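# Sand guide coat inside blue-tape frame with robot sander

## Task

Remove the thin dark guide coat from the board everywhere within the blue tape frame (a few leftover specks are acceptable), keep the coat intact beyond the tape (light scuffs and a few bare specks there are acceptable), never cut through the primer anywhere, since that counts as failure, and finish with the sander lifted clear of the board.

## Robot and tools

Robot: one arm carrying a disc sander. The pad is 127 mm in diameter and faces along the tool point's +z axis. The tool point is where the sander's axis crosses the pad face. A flat block, turning with the sander, juts out roughly 9 cm from the last joint's axis toward the sander's -y, so watch its clearance. There is no gripper.

Scene frame: origin on the table top under the arm's base, +z up, +y to the left when facing along +x. The base may be slightly tilted. Reported positions are in metres and orientations are quaternions (w, x, y, z). At long reach the printed position can be a little off the true one.

execute_actions(actions): a list of actions run one after another. Each action is a table of 1 to 15 rows, one row per 1/30 s step; if fewer than 15 rows are given, the last row is repeated to fill 15 steps (0.5 s). Each row has 7 numbers, all in [-1, 1]: dx, dy, dz, rx, ry, rz, run. The first six are an offset, not a pose: they are measured in the tool point's own axes from where the tool point was when that action began (for the first action in a call, from the last pose reported in the scene). Every row in an action refers to that same starting pose, not to the row before it. Scale: 1.0 equals 0.6 m for dx, dy, dz and 180 degrees for rx, ry, rz, which together form one rotation vector. run above 0.01 switches the sander on; anything else switches it off. An empty list just returns state and images.

move(target, speed, blocking): drives the tool point along a straight line toward one row of the same 7-number form; the offset is taken in tool axes from the pose in the latest result that reported one. run is applied as the move starts. speed is in m/s, 0.002 to 0.5 (default 0.25); rotation is capped at twice that in rad/s. The path takes 0.5 to 10 s and is cut off at 10 s. The move does not slow for obstacles, the tool can lag, overshoot the path or exceed the speed, especially with a nearly straight arm. With blocking=false the call returns after 0.5 s while the arm keeps going; then only wait or stop may follow until a result shows it ended. The result adds a line 'move:' with how it ended (done, off_target, moving, held, fault), the limits that acted (paced = the sent pose was clipped; held = a check blocked some steps, after which the arm may jump faster), and the distance to the target.

wait(seconds): 0 to 10 s, the arm holds its last command; returns early if a running move ends. stop(): brakes a running move; it needs braking distance. zoom_image(camera, region): enlarged view of [x0, y0, x1, y1] pixels (at most 504 x 504) from cam_head_left, cam_head_right, cam_high, cam_low (504x504) or cam_wrist (616x616). finished_scene(scene): ends the given scene irreversibly and reports success.

Motion details: each step the commanded pose is clipped to within 100 mm and 16 degrees of the measured pose; position wins over orientation if both cannot be met. Motion trails commands by about 0.17 s. A large offset may need several actions. 'Hand target' in a result is the pose currently being driven toward. Step readings list end_effector_position at some steps; HELD marks a step partly blocked. 'pose unreachable' means the clearance check altered or blocked the command (the mount under the base counts as arm).

Sanding: material is removed only where the spinning pad presses, faster with more pressure and longer dwell. There is no force control and the foam compresses only a fraction of a millimetre, so a tilted pad cuts on one rim and a target set below the surface can cut through primer or fault the stiff arm. Keep the pad flat to the board and the target only barely past contact. force_n z goes negative when pressing (subtract the fixed offset, usually under 5.5 N); torque_nm x and y show which edge carries the load. The sander stays on between actions and during replies, and after switching off the pad spins down for a second or two while still cutting, so end sanding actions with run 0 and lift away. Stay inside the tape frame with the pad's edge, since the rim reaching past the tape sands the outside coat.

Safety: a contact torque at a joint's load limit (shoulder pan and lift 306, elbow 139, wrists 50.2 N m) or an outside force of 150 N stops the arm for 10 s and skips the rest of the call, and turns the sander off. Motors heat while holding load; MOTOR HOT appears from 70 °C and at 85 °C an OVER-TEMPERATURE FAULT brakes the arm for a long cooldown. Avoid slams, hard pushes and fast contacts. When finished, raise the sander clear of the board.

Cameras: calibration lines give K, distortion and world-to-camera transforms; fixed cameras may be off by a couple of degrees and millimetres, and the wrist camera's pose follows the joint readings.

Each tool is called as a command line: name --argument value for each argument, lists and objects as JSON in quotes; but a table of rows of numbers goes row by row, as --pt "numbers of a row", without its own name.

## Session

execute_actions --actions '[]'

Scene clock: 0.00 s.
end_effector_position=(+0.6490, -0.3020, +0.5039) force_n=(+2.2, +1.8, +0.7) torque_nm=(+0.14, -0.54, +0.01) end_effector_quat_wxyz=(-0.263, +0.640, +0.667, +0.276) end_effector_velocity=(-0.000, +0.001, -0.000) end_effector_angular_velocity=(+0.001, -0.000, +0.001)
Joint positions: [-0.271 -1.672  1.818 -1.722 -1.572 -1.844]
Joint velocities: [ 0.    -0.     0.001  0.     0.    -0.001]
Hand target: +0.649, -0.302, +0.504; -0.263, +0.640, +0.667, +0.276

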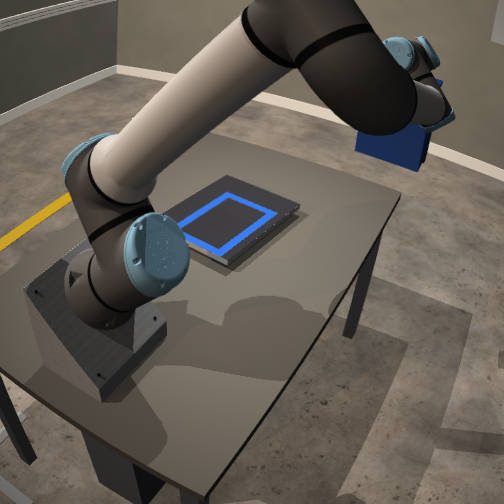

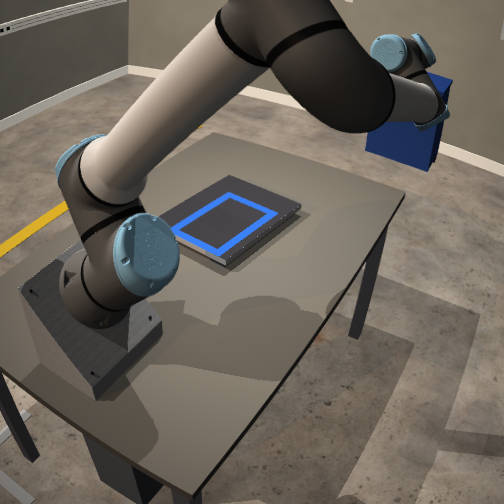

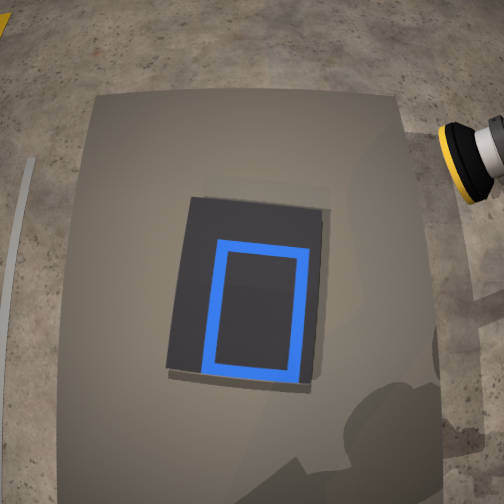

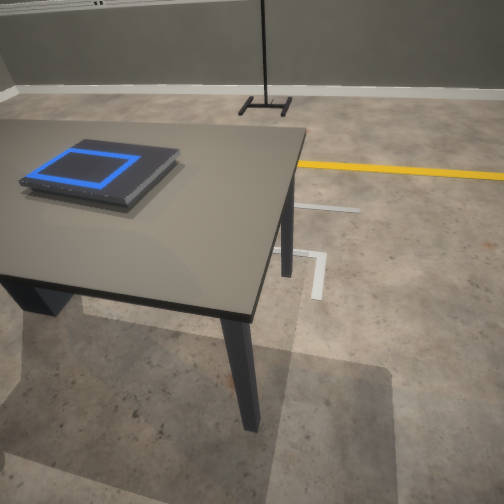

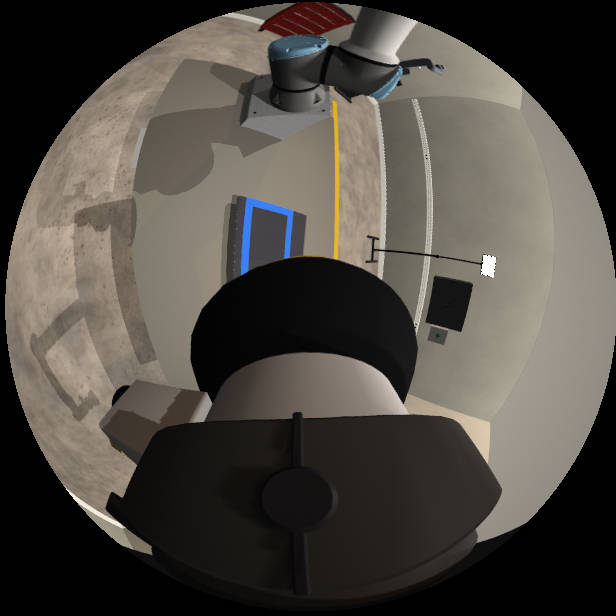

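move --target '[-0.12,-0.088,0.826,0.01,-0.249,0,0]'

Scene clock: 5.37 s.
end_effector_position=(+0.5995, -0.0042, +0.1007) force_n=(+2.4, +0.2, +1.9) torque_nm=(-0.07, -0.58, +0.01) end_effector_quat_wxyz=(+0.001, +0.693, +0.721, +0.001) end_effector_velocity=(+0.001, +0.001, -0.002) end_effector_angular_velocity=(-0.004, -0.004, -0.003)
Joint positions: [-0.114 -0.972  2.327 -3.004 -2.352 -1.717]
Joint velocities: [ 0.     0.009 -0.002 -0.012 -0.004 -0.001]
Hand target: +0.600, -0.004, +0.100; +0.001, +0.693, +0.721, +0.001
Off the commanded pose: 0.002 m, 0 deg.
move: done
camera_calibration (this result's frames):
cam_wrist: T_world_to_cam=[[-0.0188235, 0.99941, 0.0287155, 0.0166263], [0.940239, 0.00792789, 0.340422, -0.573491], [0.339993, 0.0334074, -0.939834, -0.00108089], [0, 0, 0, 1]] pos_world=[0.5399, -0.0120338, 0.193736]

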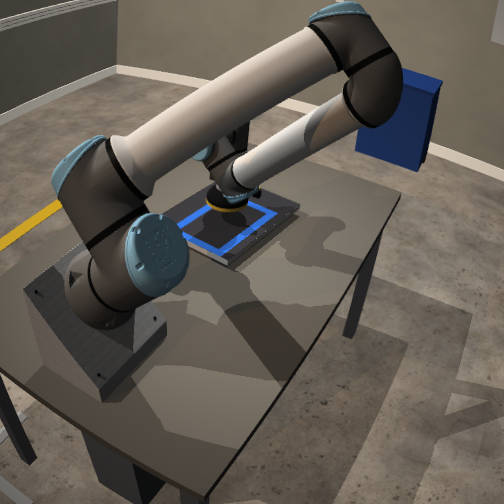

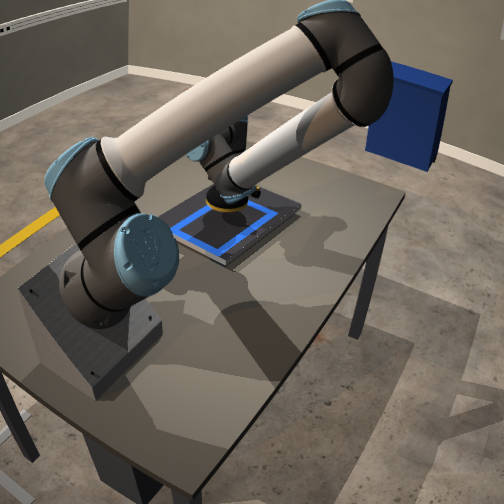

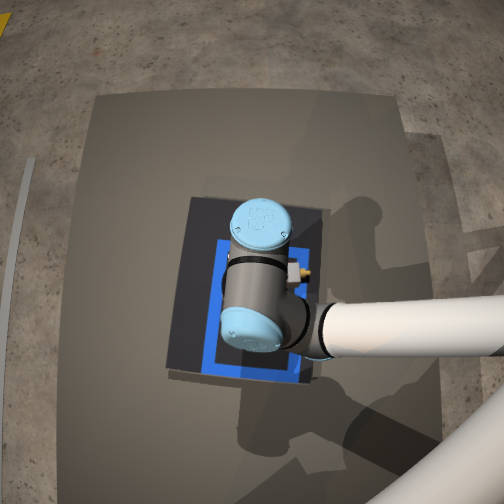

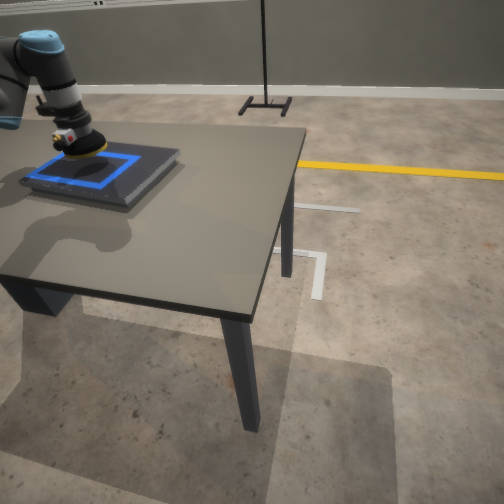

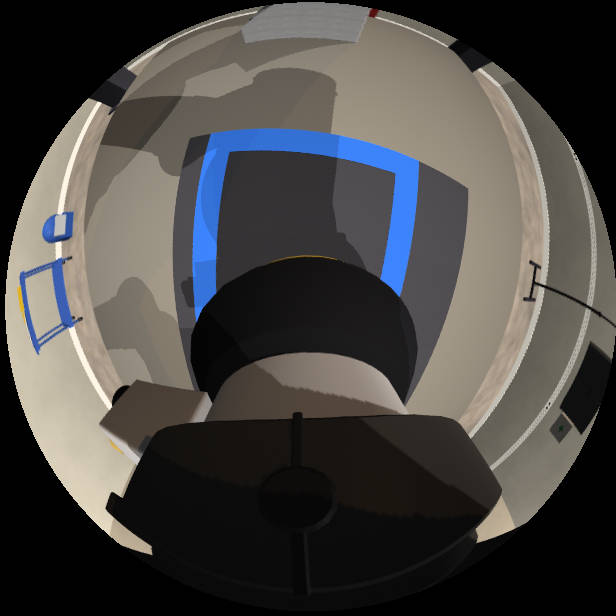

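move --target '[0,0,0.075,0,0,0.052,0]' --speed 0.05

move --target '[0,0,0.01,0,0,0,0]' --speed 0.005

Scene clock: 8.30 s.
end_effector_position=(+0.5995, -0.0042, +0.0560) force_n=(+2.7, +2.4, +1.1) torque_nm=(+0.19, -0.64, -0.06) end_effector_quat_wxyz=(+0.001, +0.749, +0.663, +0.001) end_effector_velocity=(+0.001, -0.000, -0.003) end_effector_angular_velocity=(-0.000, -0.001, -0.010)
Joint positions: [-0.168 -0.89   2.326 -3.138 -2.346 -1.63 ]
Joint velocities: [-0.003  0.005 -0.001 -0.009  0.     0.004]
Hand target: +0.599, -0.004, +0.056; +0.001, +0.749, +0.662, +0.001
Off the commanded pose: 0.000 m, 0 deg.
move: done
camera_calibration (this result's frames):
cam_wrist: T_world_to_cam=[[0.142757, 0.989339, 0.0288022, -0.0790379], [0.929251, -0.143992, 0.340234, -0.55225], [0.340754, -0.0218062, -0.9399, -0.0438245], [0, 0, 0, 1]] pos_world=[0.539396, -0.00227976, 0.14898]

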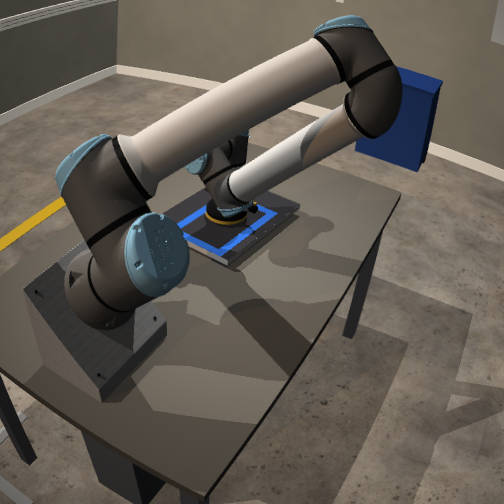

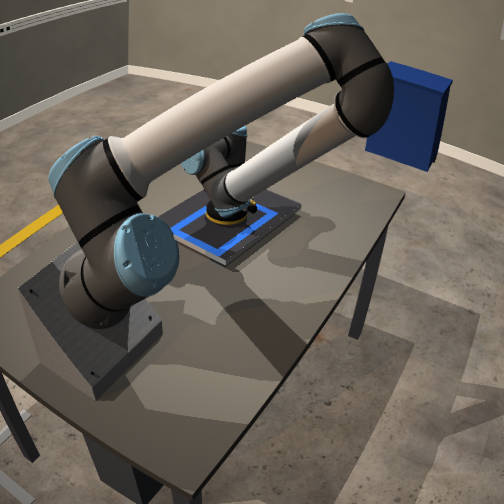

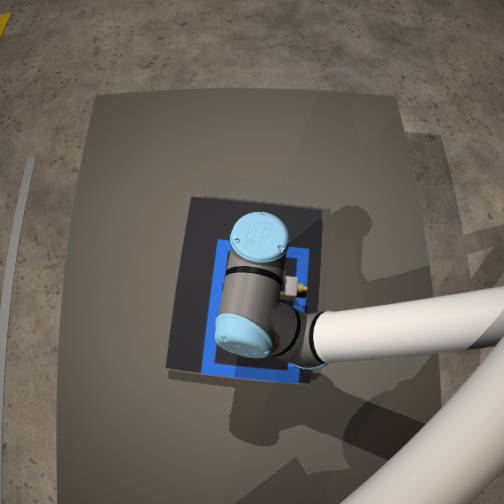

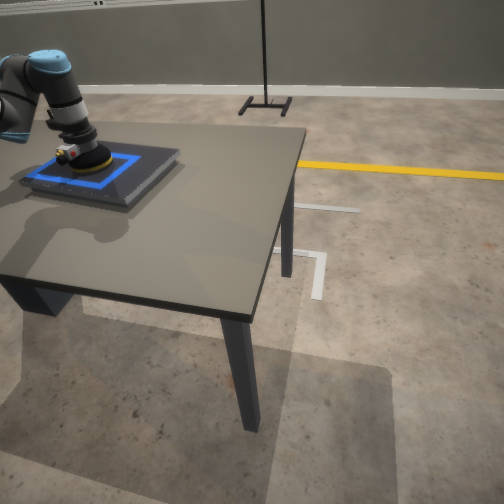

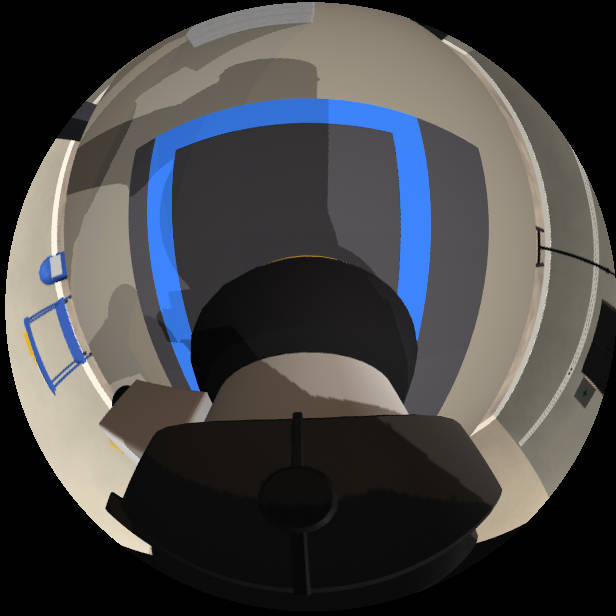

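Scene clock: 9.73 s.
end_effector_position=(+0.5994, -0.0042, +0.0501) force_n=(+1.7, +0.7, +1.1) torque_nm=(+0.05, -0.54, +0.00) end_effector_quat_wxyz=(+0.001, +0.749, +0.663, +0.001) end_effector_velocity=(-0.000, +0.000, -0.001) end_effector_angular_velocity=(+0.000, +0.000, +0.001)
Joint positions: [-0.175 -0.879  2.325 -3.155 -2.345 -1.64 ]
Joint velocities: [-0.001  0.002  0.    -0.004  0.    -0.003]
Hand target: +0.599, -0.004, +0.050; +0.001, +0.749, +0.663, +0.001
Off the commanded pose: 0.000 m, 0 deg.
move: done
camera_calibration (this result's frames):
cam_wrist: T_world_to_cam=[[0.142757, 0.98934, 0.028767, -0.0788717], [0.929261, -0.14398, 0.340211, -0.550252], [0.340727, -0.0218354, -0.939909, -0.0493206], [0, 0, 0, 1]] pos_world=[0.539392, -0.00227127, 0.143114]

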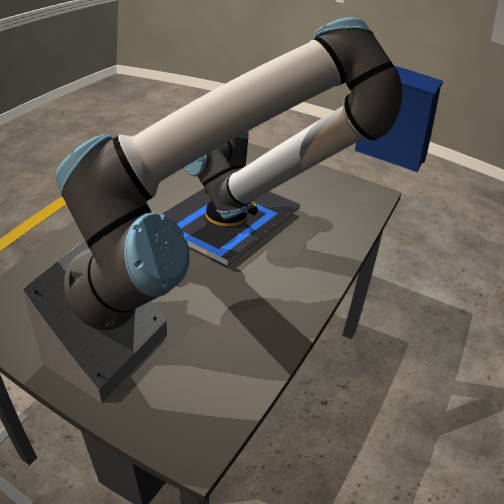

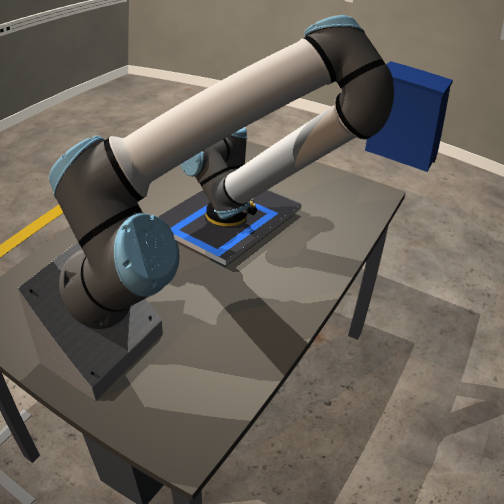

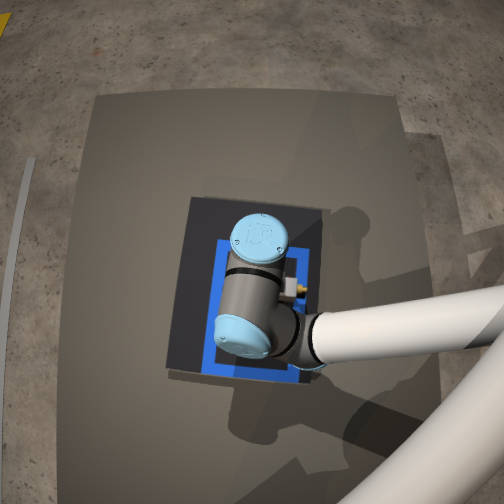

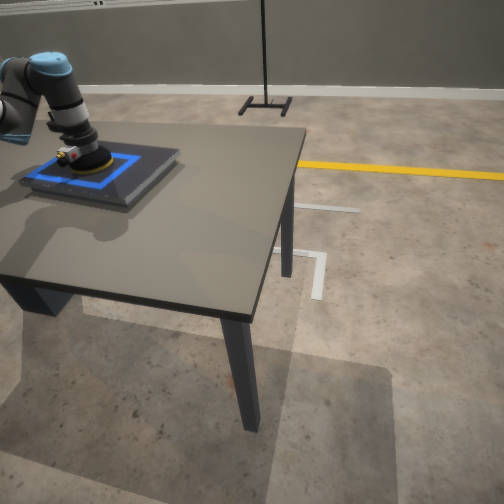

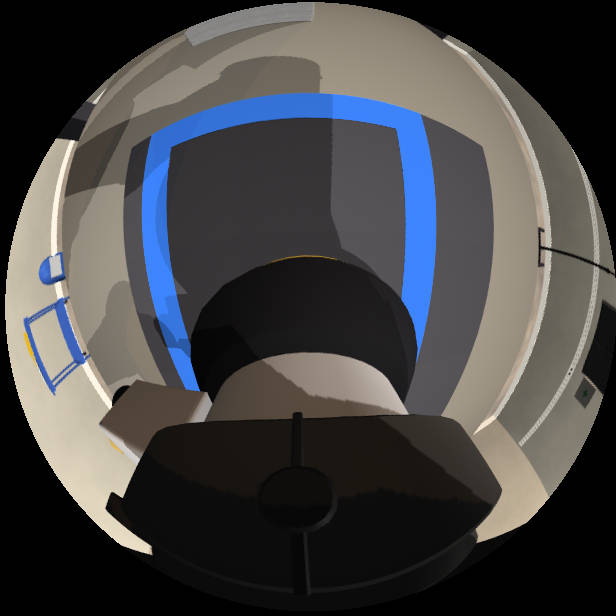

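move --target '[-0.027,0,0.004,0,0,0,0]' --speed 0.02

move --target '[0,0,0.003,0,0,0,0]' --speed 0.003

move --target '[0,0,0.003,0,0,0,0]' --speed 0.003

move --target '[0,0,0.003,0,0,0,0]' --speed 0.003

Scene clock: 12.83 s.
end_effector_position=(+0.5975, -0.0200, +0.0477) force_n=(+1.3, +1.9, +0.8) torque_nm=(+0.13, -0.49, -0.08) end_effector_quat_wxyz=(+0.001, +0.749, +0.663, +0.001) end_effector_velocity=(-0.001, -0.003, -0.000) end_effector_angular_velocity=(+0.000, +0.000, +0.001)
Joint positions: [-0.198 -0.896  2.334 -3.169 -2.342 -1.671]
Joint velocities: [-0.004 -0.003  0.002 -0.003  0.001 -0.007]
Hand target: +0.597, -0.020, +0.048; +0.001, +0.749, +0.663, +0.001
Off the commanded pose: 0.000 m, 0 deg.
move: done
camera_calibration (this result's frames):
cam_wrist: T_world_to_cam=[[0.142757, 0.989343, 0.0286473, -0.0629004], [0.929285, -0.143941, 0.340162, -0.549921], [0.34066, -0.021939, -0.939931, -0.051217], [0, 0, 0, 1]] pos_world=[0.537461, -0.0180497, 0.140724]

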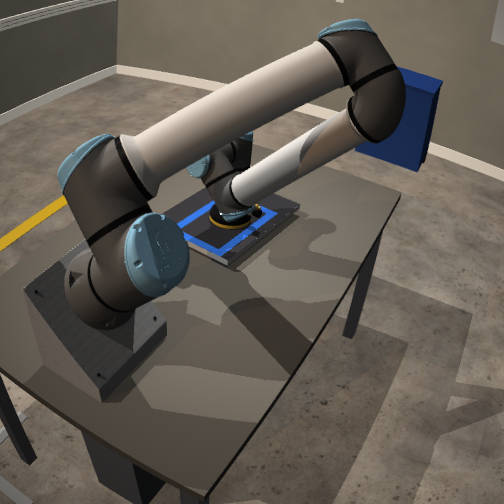

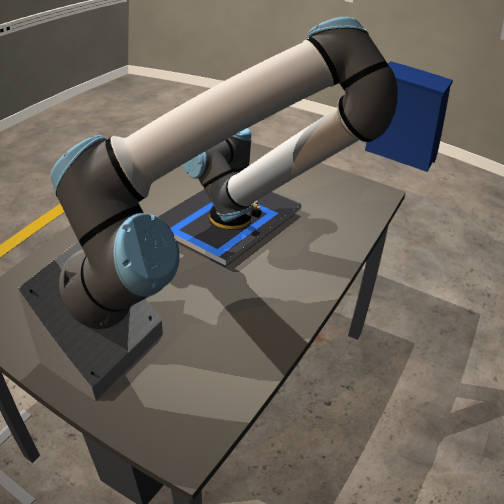

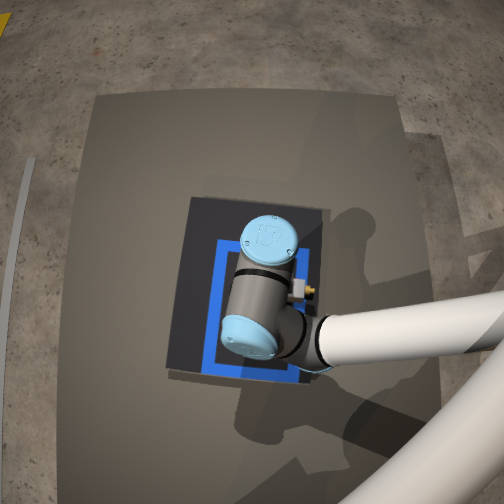

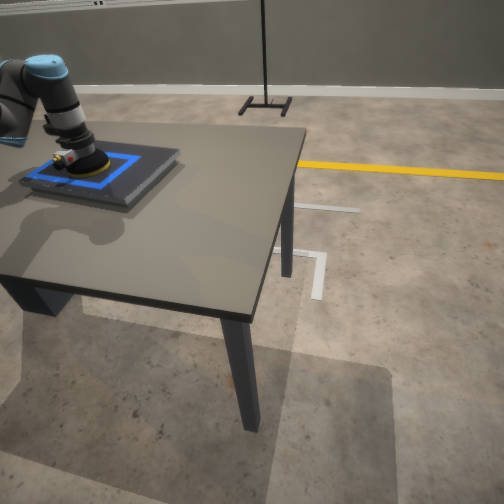

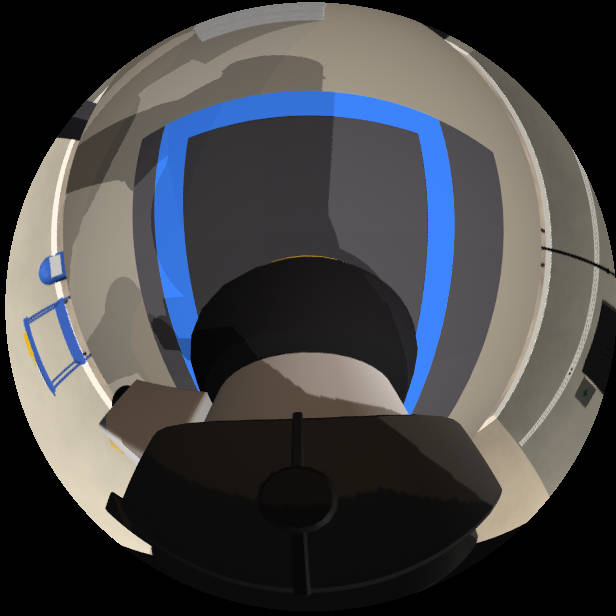

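Scene clock: 13.67 s.
end_effector_position=(+0.5975, -0.0200, +0.0460) force_n=(+0.8, +0.9, +3.8) torque_nm=(+0.03, -0.42, -0.02) end_effector_quat_wxyz=(+0.001, +0.749, +0.663, +0.001) end_effector_velocity=(-0.000, +0.000, -0.001) end_effector_angular_velocity=(+0.000, +0.000, -0.000)
Joint positions: [-0.2   -0.893  2.334 -3.174 -2.342 -1.674]
Joint velocities: [-0.001  0.001  0.    -0.002  0.    -0.001]
Hand target: +0.598, -0.020, +0.046; +0.001, +0.749, +0.663, +0.001
Off the commanded pose: 0.000 m, 0 deg.
move: done
camera_calibration (this result's frames):
cam_wrist: T_world_to_cam=[[0.142758, 0.989343, 0.0286371, -0.0628517], [0.929289, -0.143938, 0.340151, -0.549336], [0.340648, -0.0219471, -0.939935, -0.0528243], [0, 0, 0, 1]] pos_world=[0.537459, -0.0180477, 0.139006]

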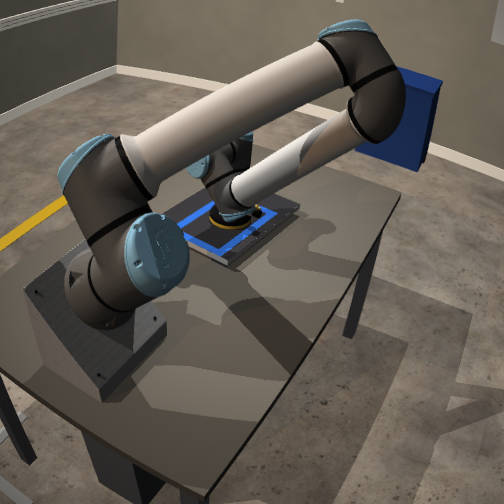

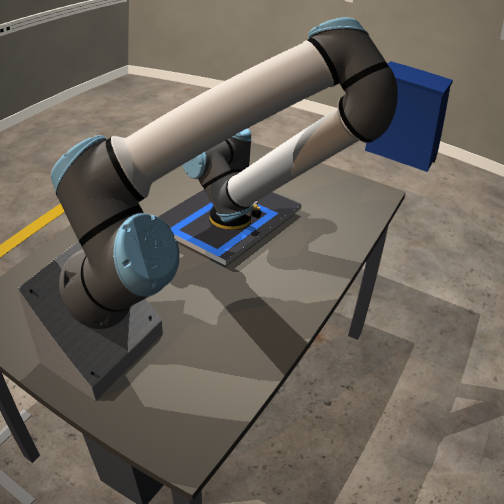

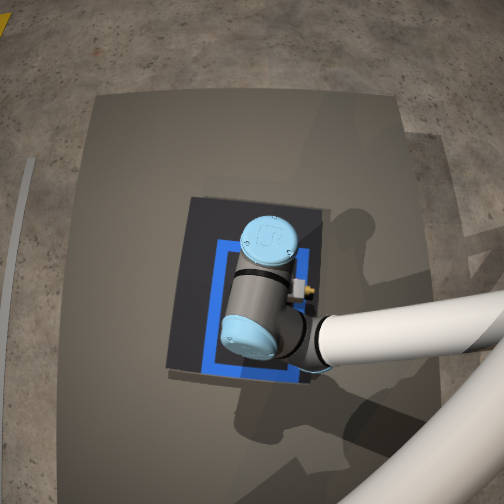

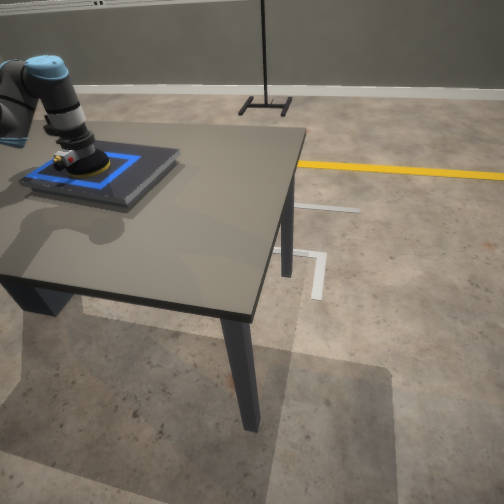

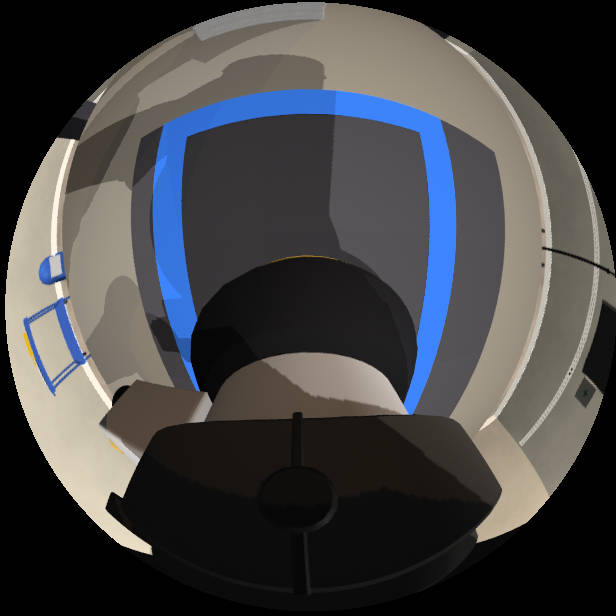

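Scene clock: 14.50 s.
end_effector_position=(+0.5975, -0.0200, +0.0443) force_n=(+1.0, -0.4, -15.4) torque_nm=(+0.01, -0.50, -0.04) end_effector_quat_wxyz=(+0.001, +0.749, +0.663, +0.001) end_effector_velocity=(-0.000, +0.000, -0.001) end_effector_angular_velocity=(-0.000, +0.000, -0.001)
Joint positions: [-0.202 -0.889  2.334 -3.179 -2.341 -1.677]
Joint velocities: [-0.001  0.001  0.    -0.002 -0.    -0.   ]
Hand target: +0.598, -0.020, +0.044; +0.001, +0.749, +0.663, +0.001
Off the commanded pose: 0.000 m, 0 deg.
move: done
camera_calibration (this result's frames):
cam_wrist: T_world_to_cam=[[0.142764, 0.989343, 0.0286208, -0.0628089], [0.929271, -0.143938, 0.340201, -0.548763], [0.340695, -0.0219721, -0.939917, -0.0544447], [0, 0, 0, 1]] pos_world=[0.537466, -0.0180445, 0.137314]

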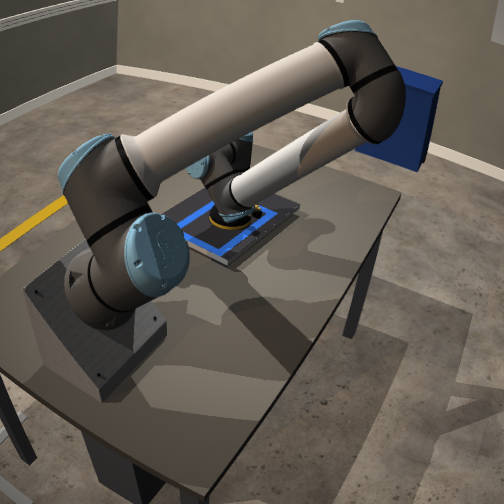

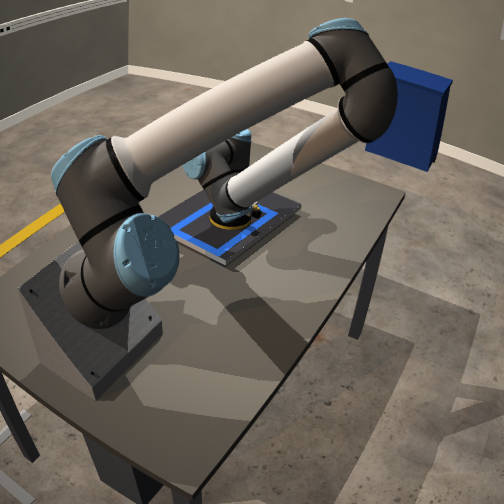

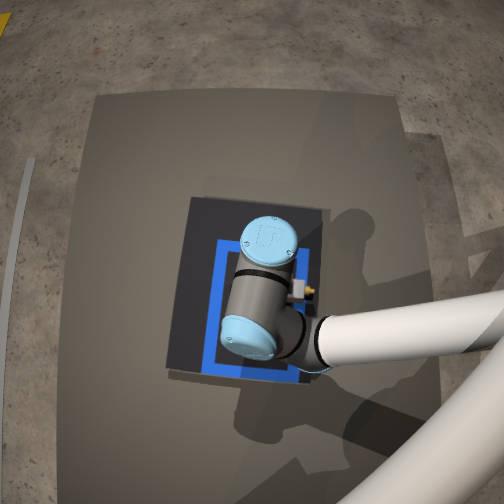

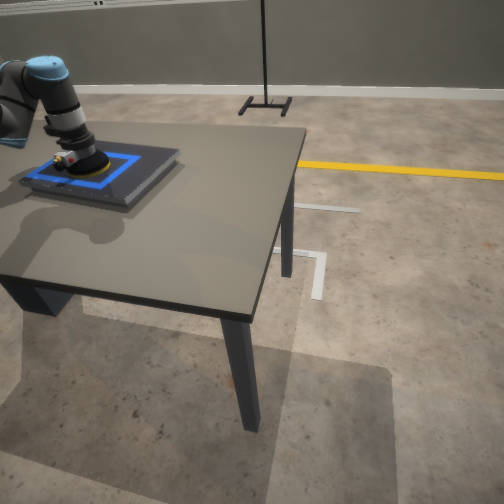

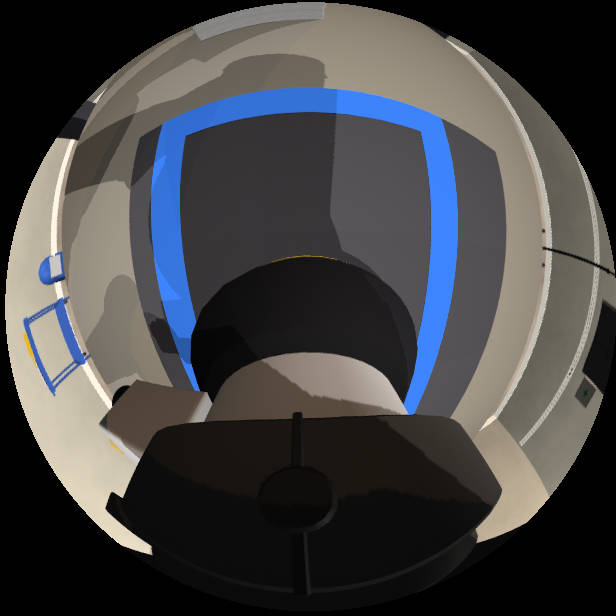

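Scene clock: 15.33 s.
end_effector_position=(+0.5975, -0.0200, +0.0426) force_n=(+0.2, -7.3, -90.8) torque_nm=(+0.24, -0.40, -0.08) end_effector_quat_wxyz=(+0.001, +0.749, +0.663, +0.001) end_effector_velocity=(+0.000, -0.000, -0.001) end_effector_angular_velocity=(-0.000, +0.000, +0.001)
Joint positions: [-0.204 -0.886  2.333 -3.184 -2.341 -1.679]
Joint velocities: [-0.001  0.001 -0.    -0.002 -0.    -0.002]
Hand target: +0.598, -0.020, +0.043; +0.001, +0.749, +0.663, +0.001
Off the commanded pose: 0.000 m, 0 deg.
move: done
camera_calibration (this result's frames):
cam_wrist: T_world_to_cam=[[0.142771, 0.989342, 0.0286052, -0.0627696], [0.929238, -0.143936, 0.340292, -0.548202], [0.340783, -0.0220028, -0.939884, -0.0560736], [0, 0, 0, 1]] pos_world=[0.537481, -0.0180394, 0.135642]

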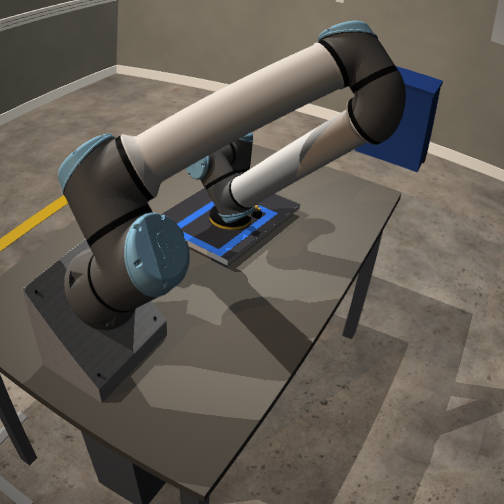

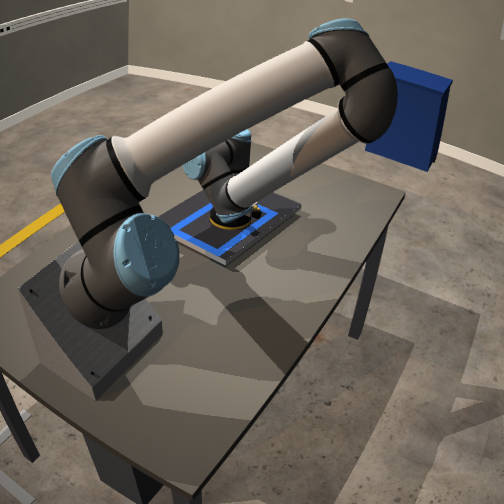

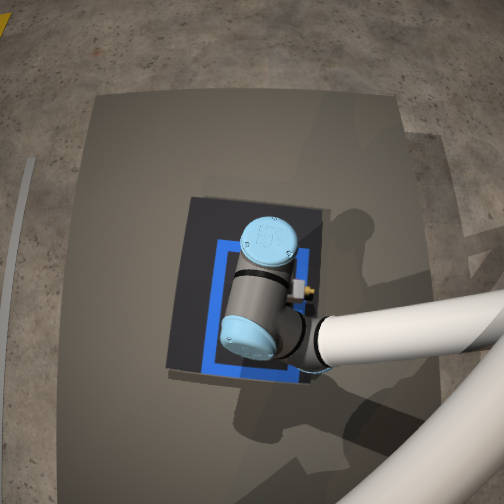

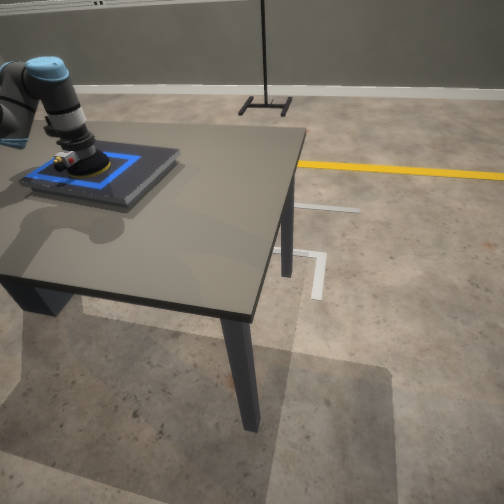

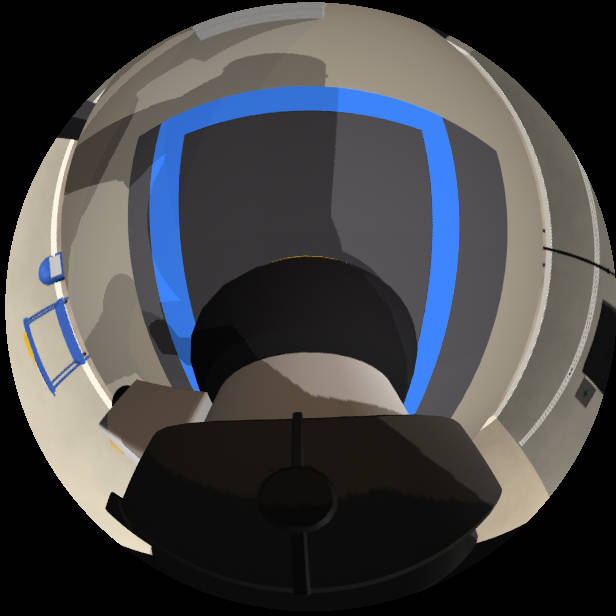

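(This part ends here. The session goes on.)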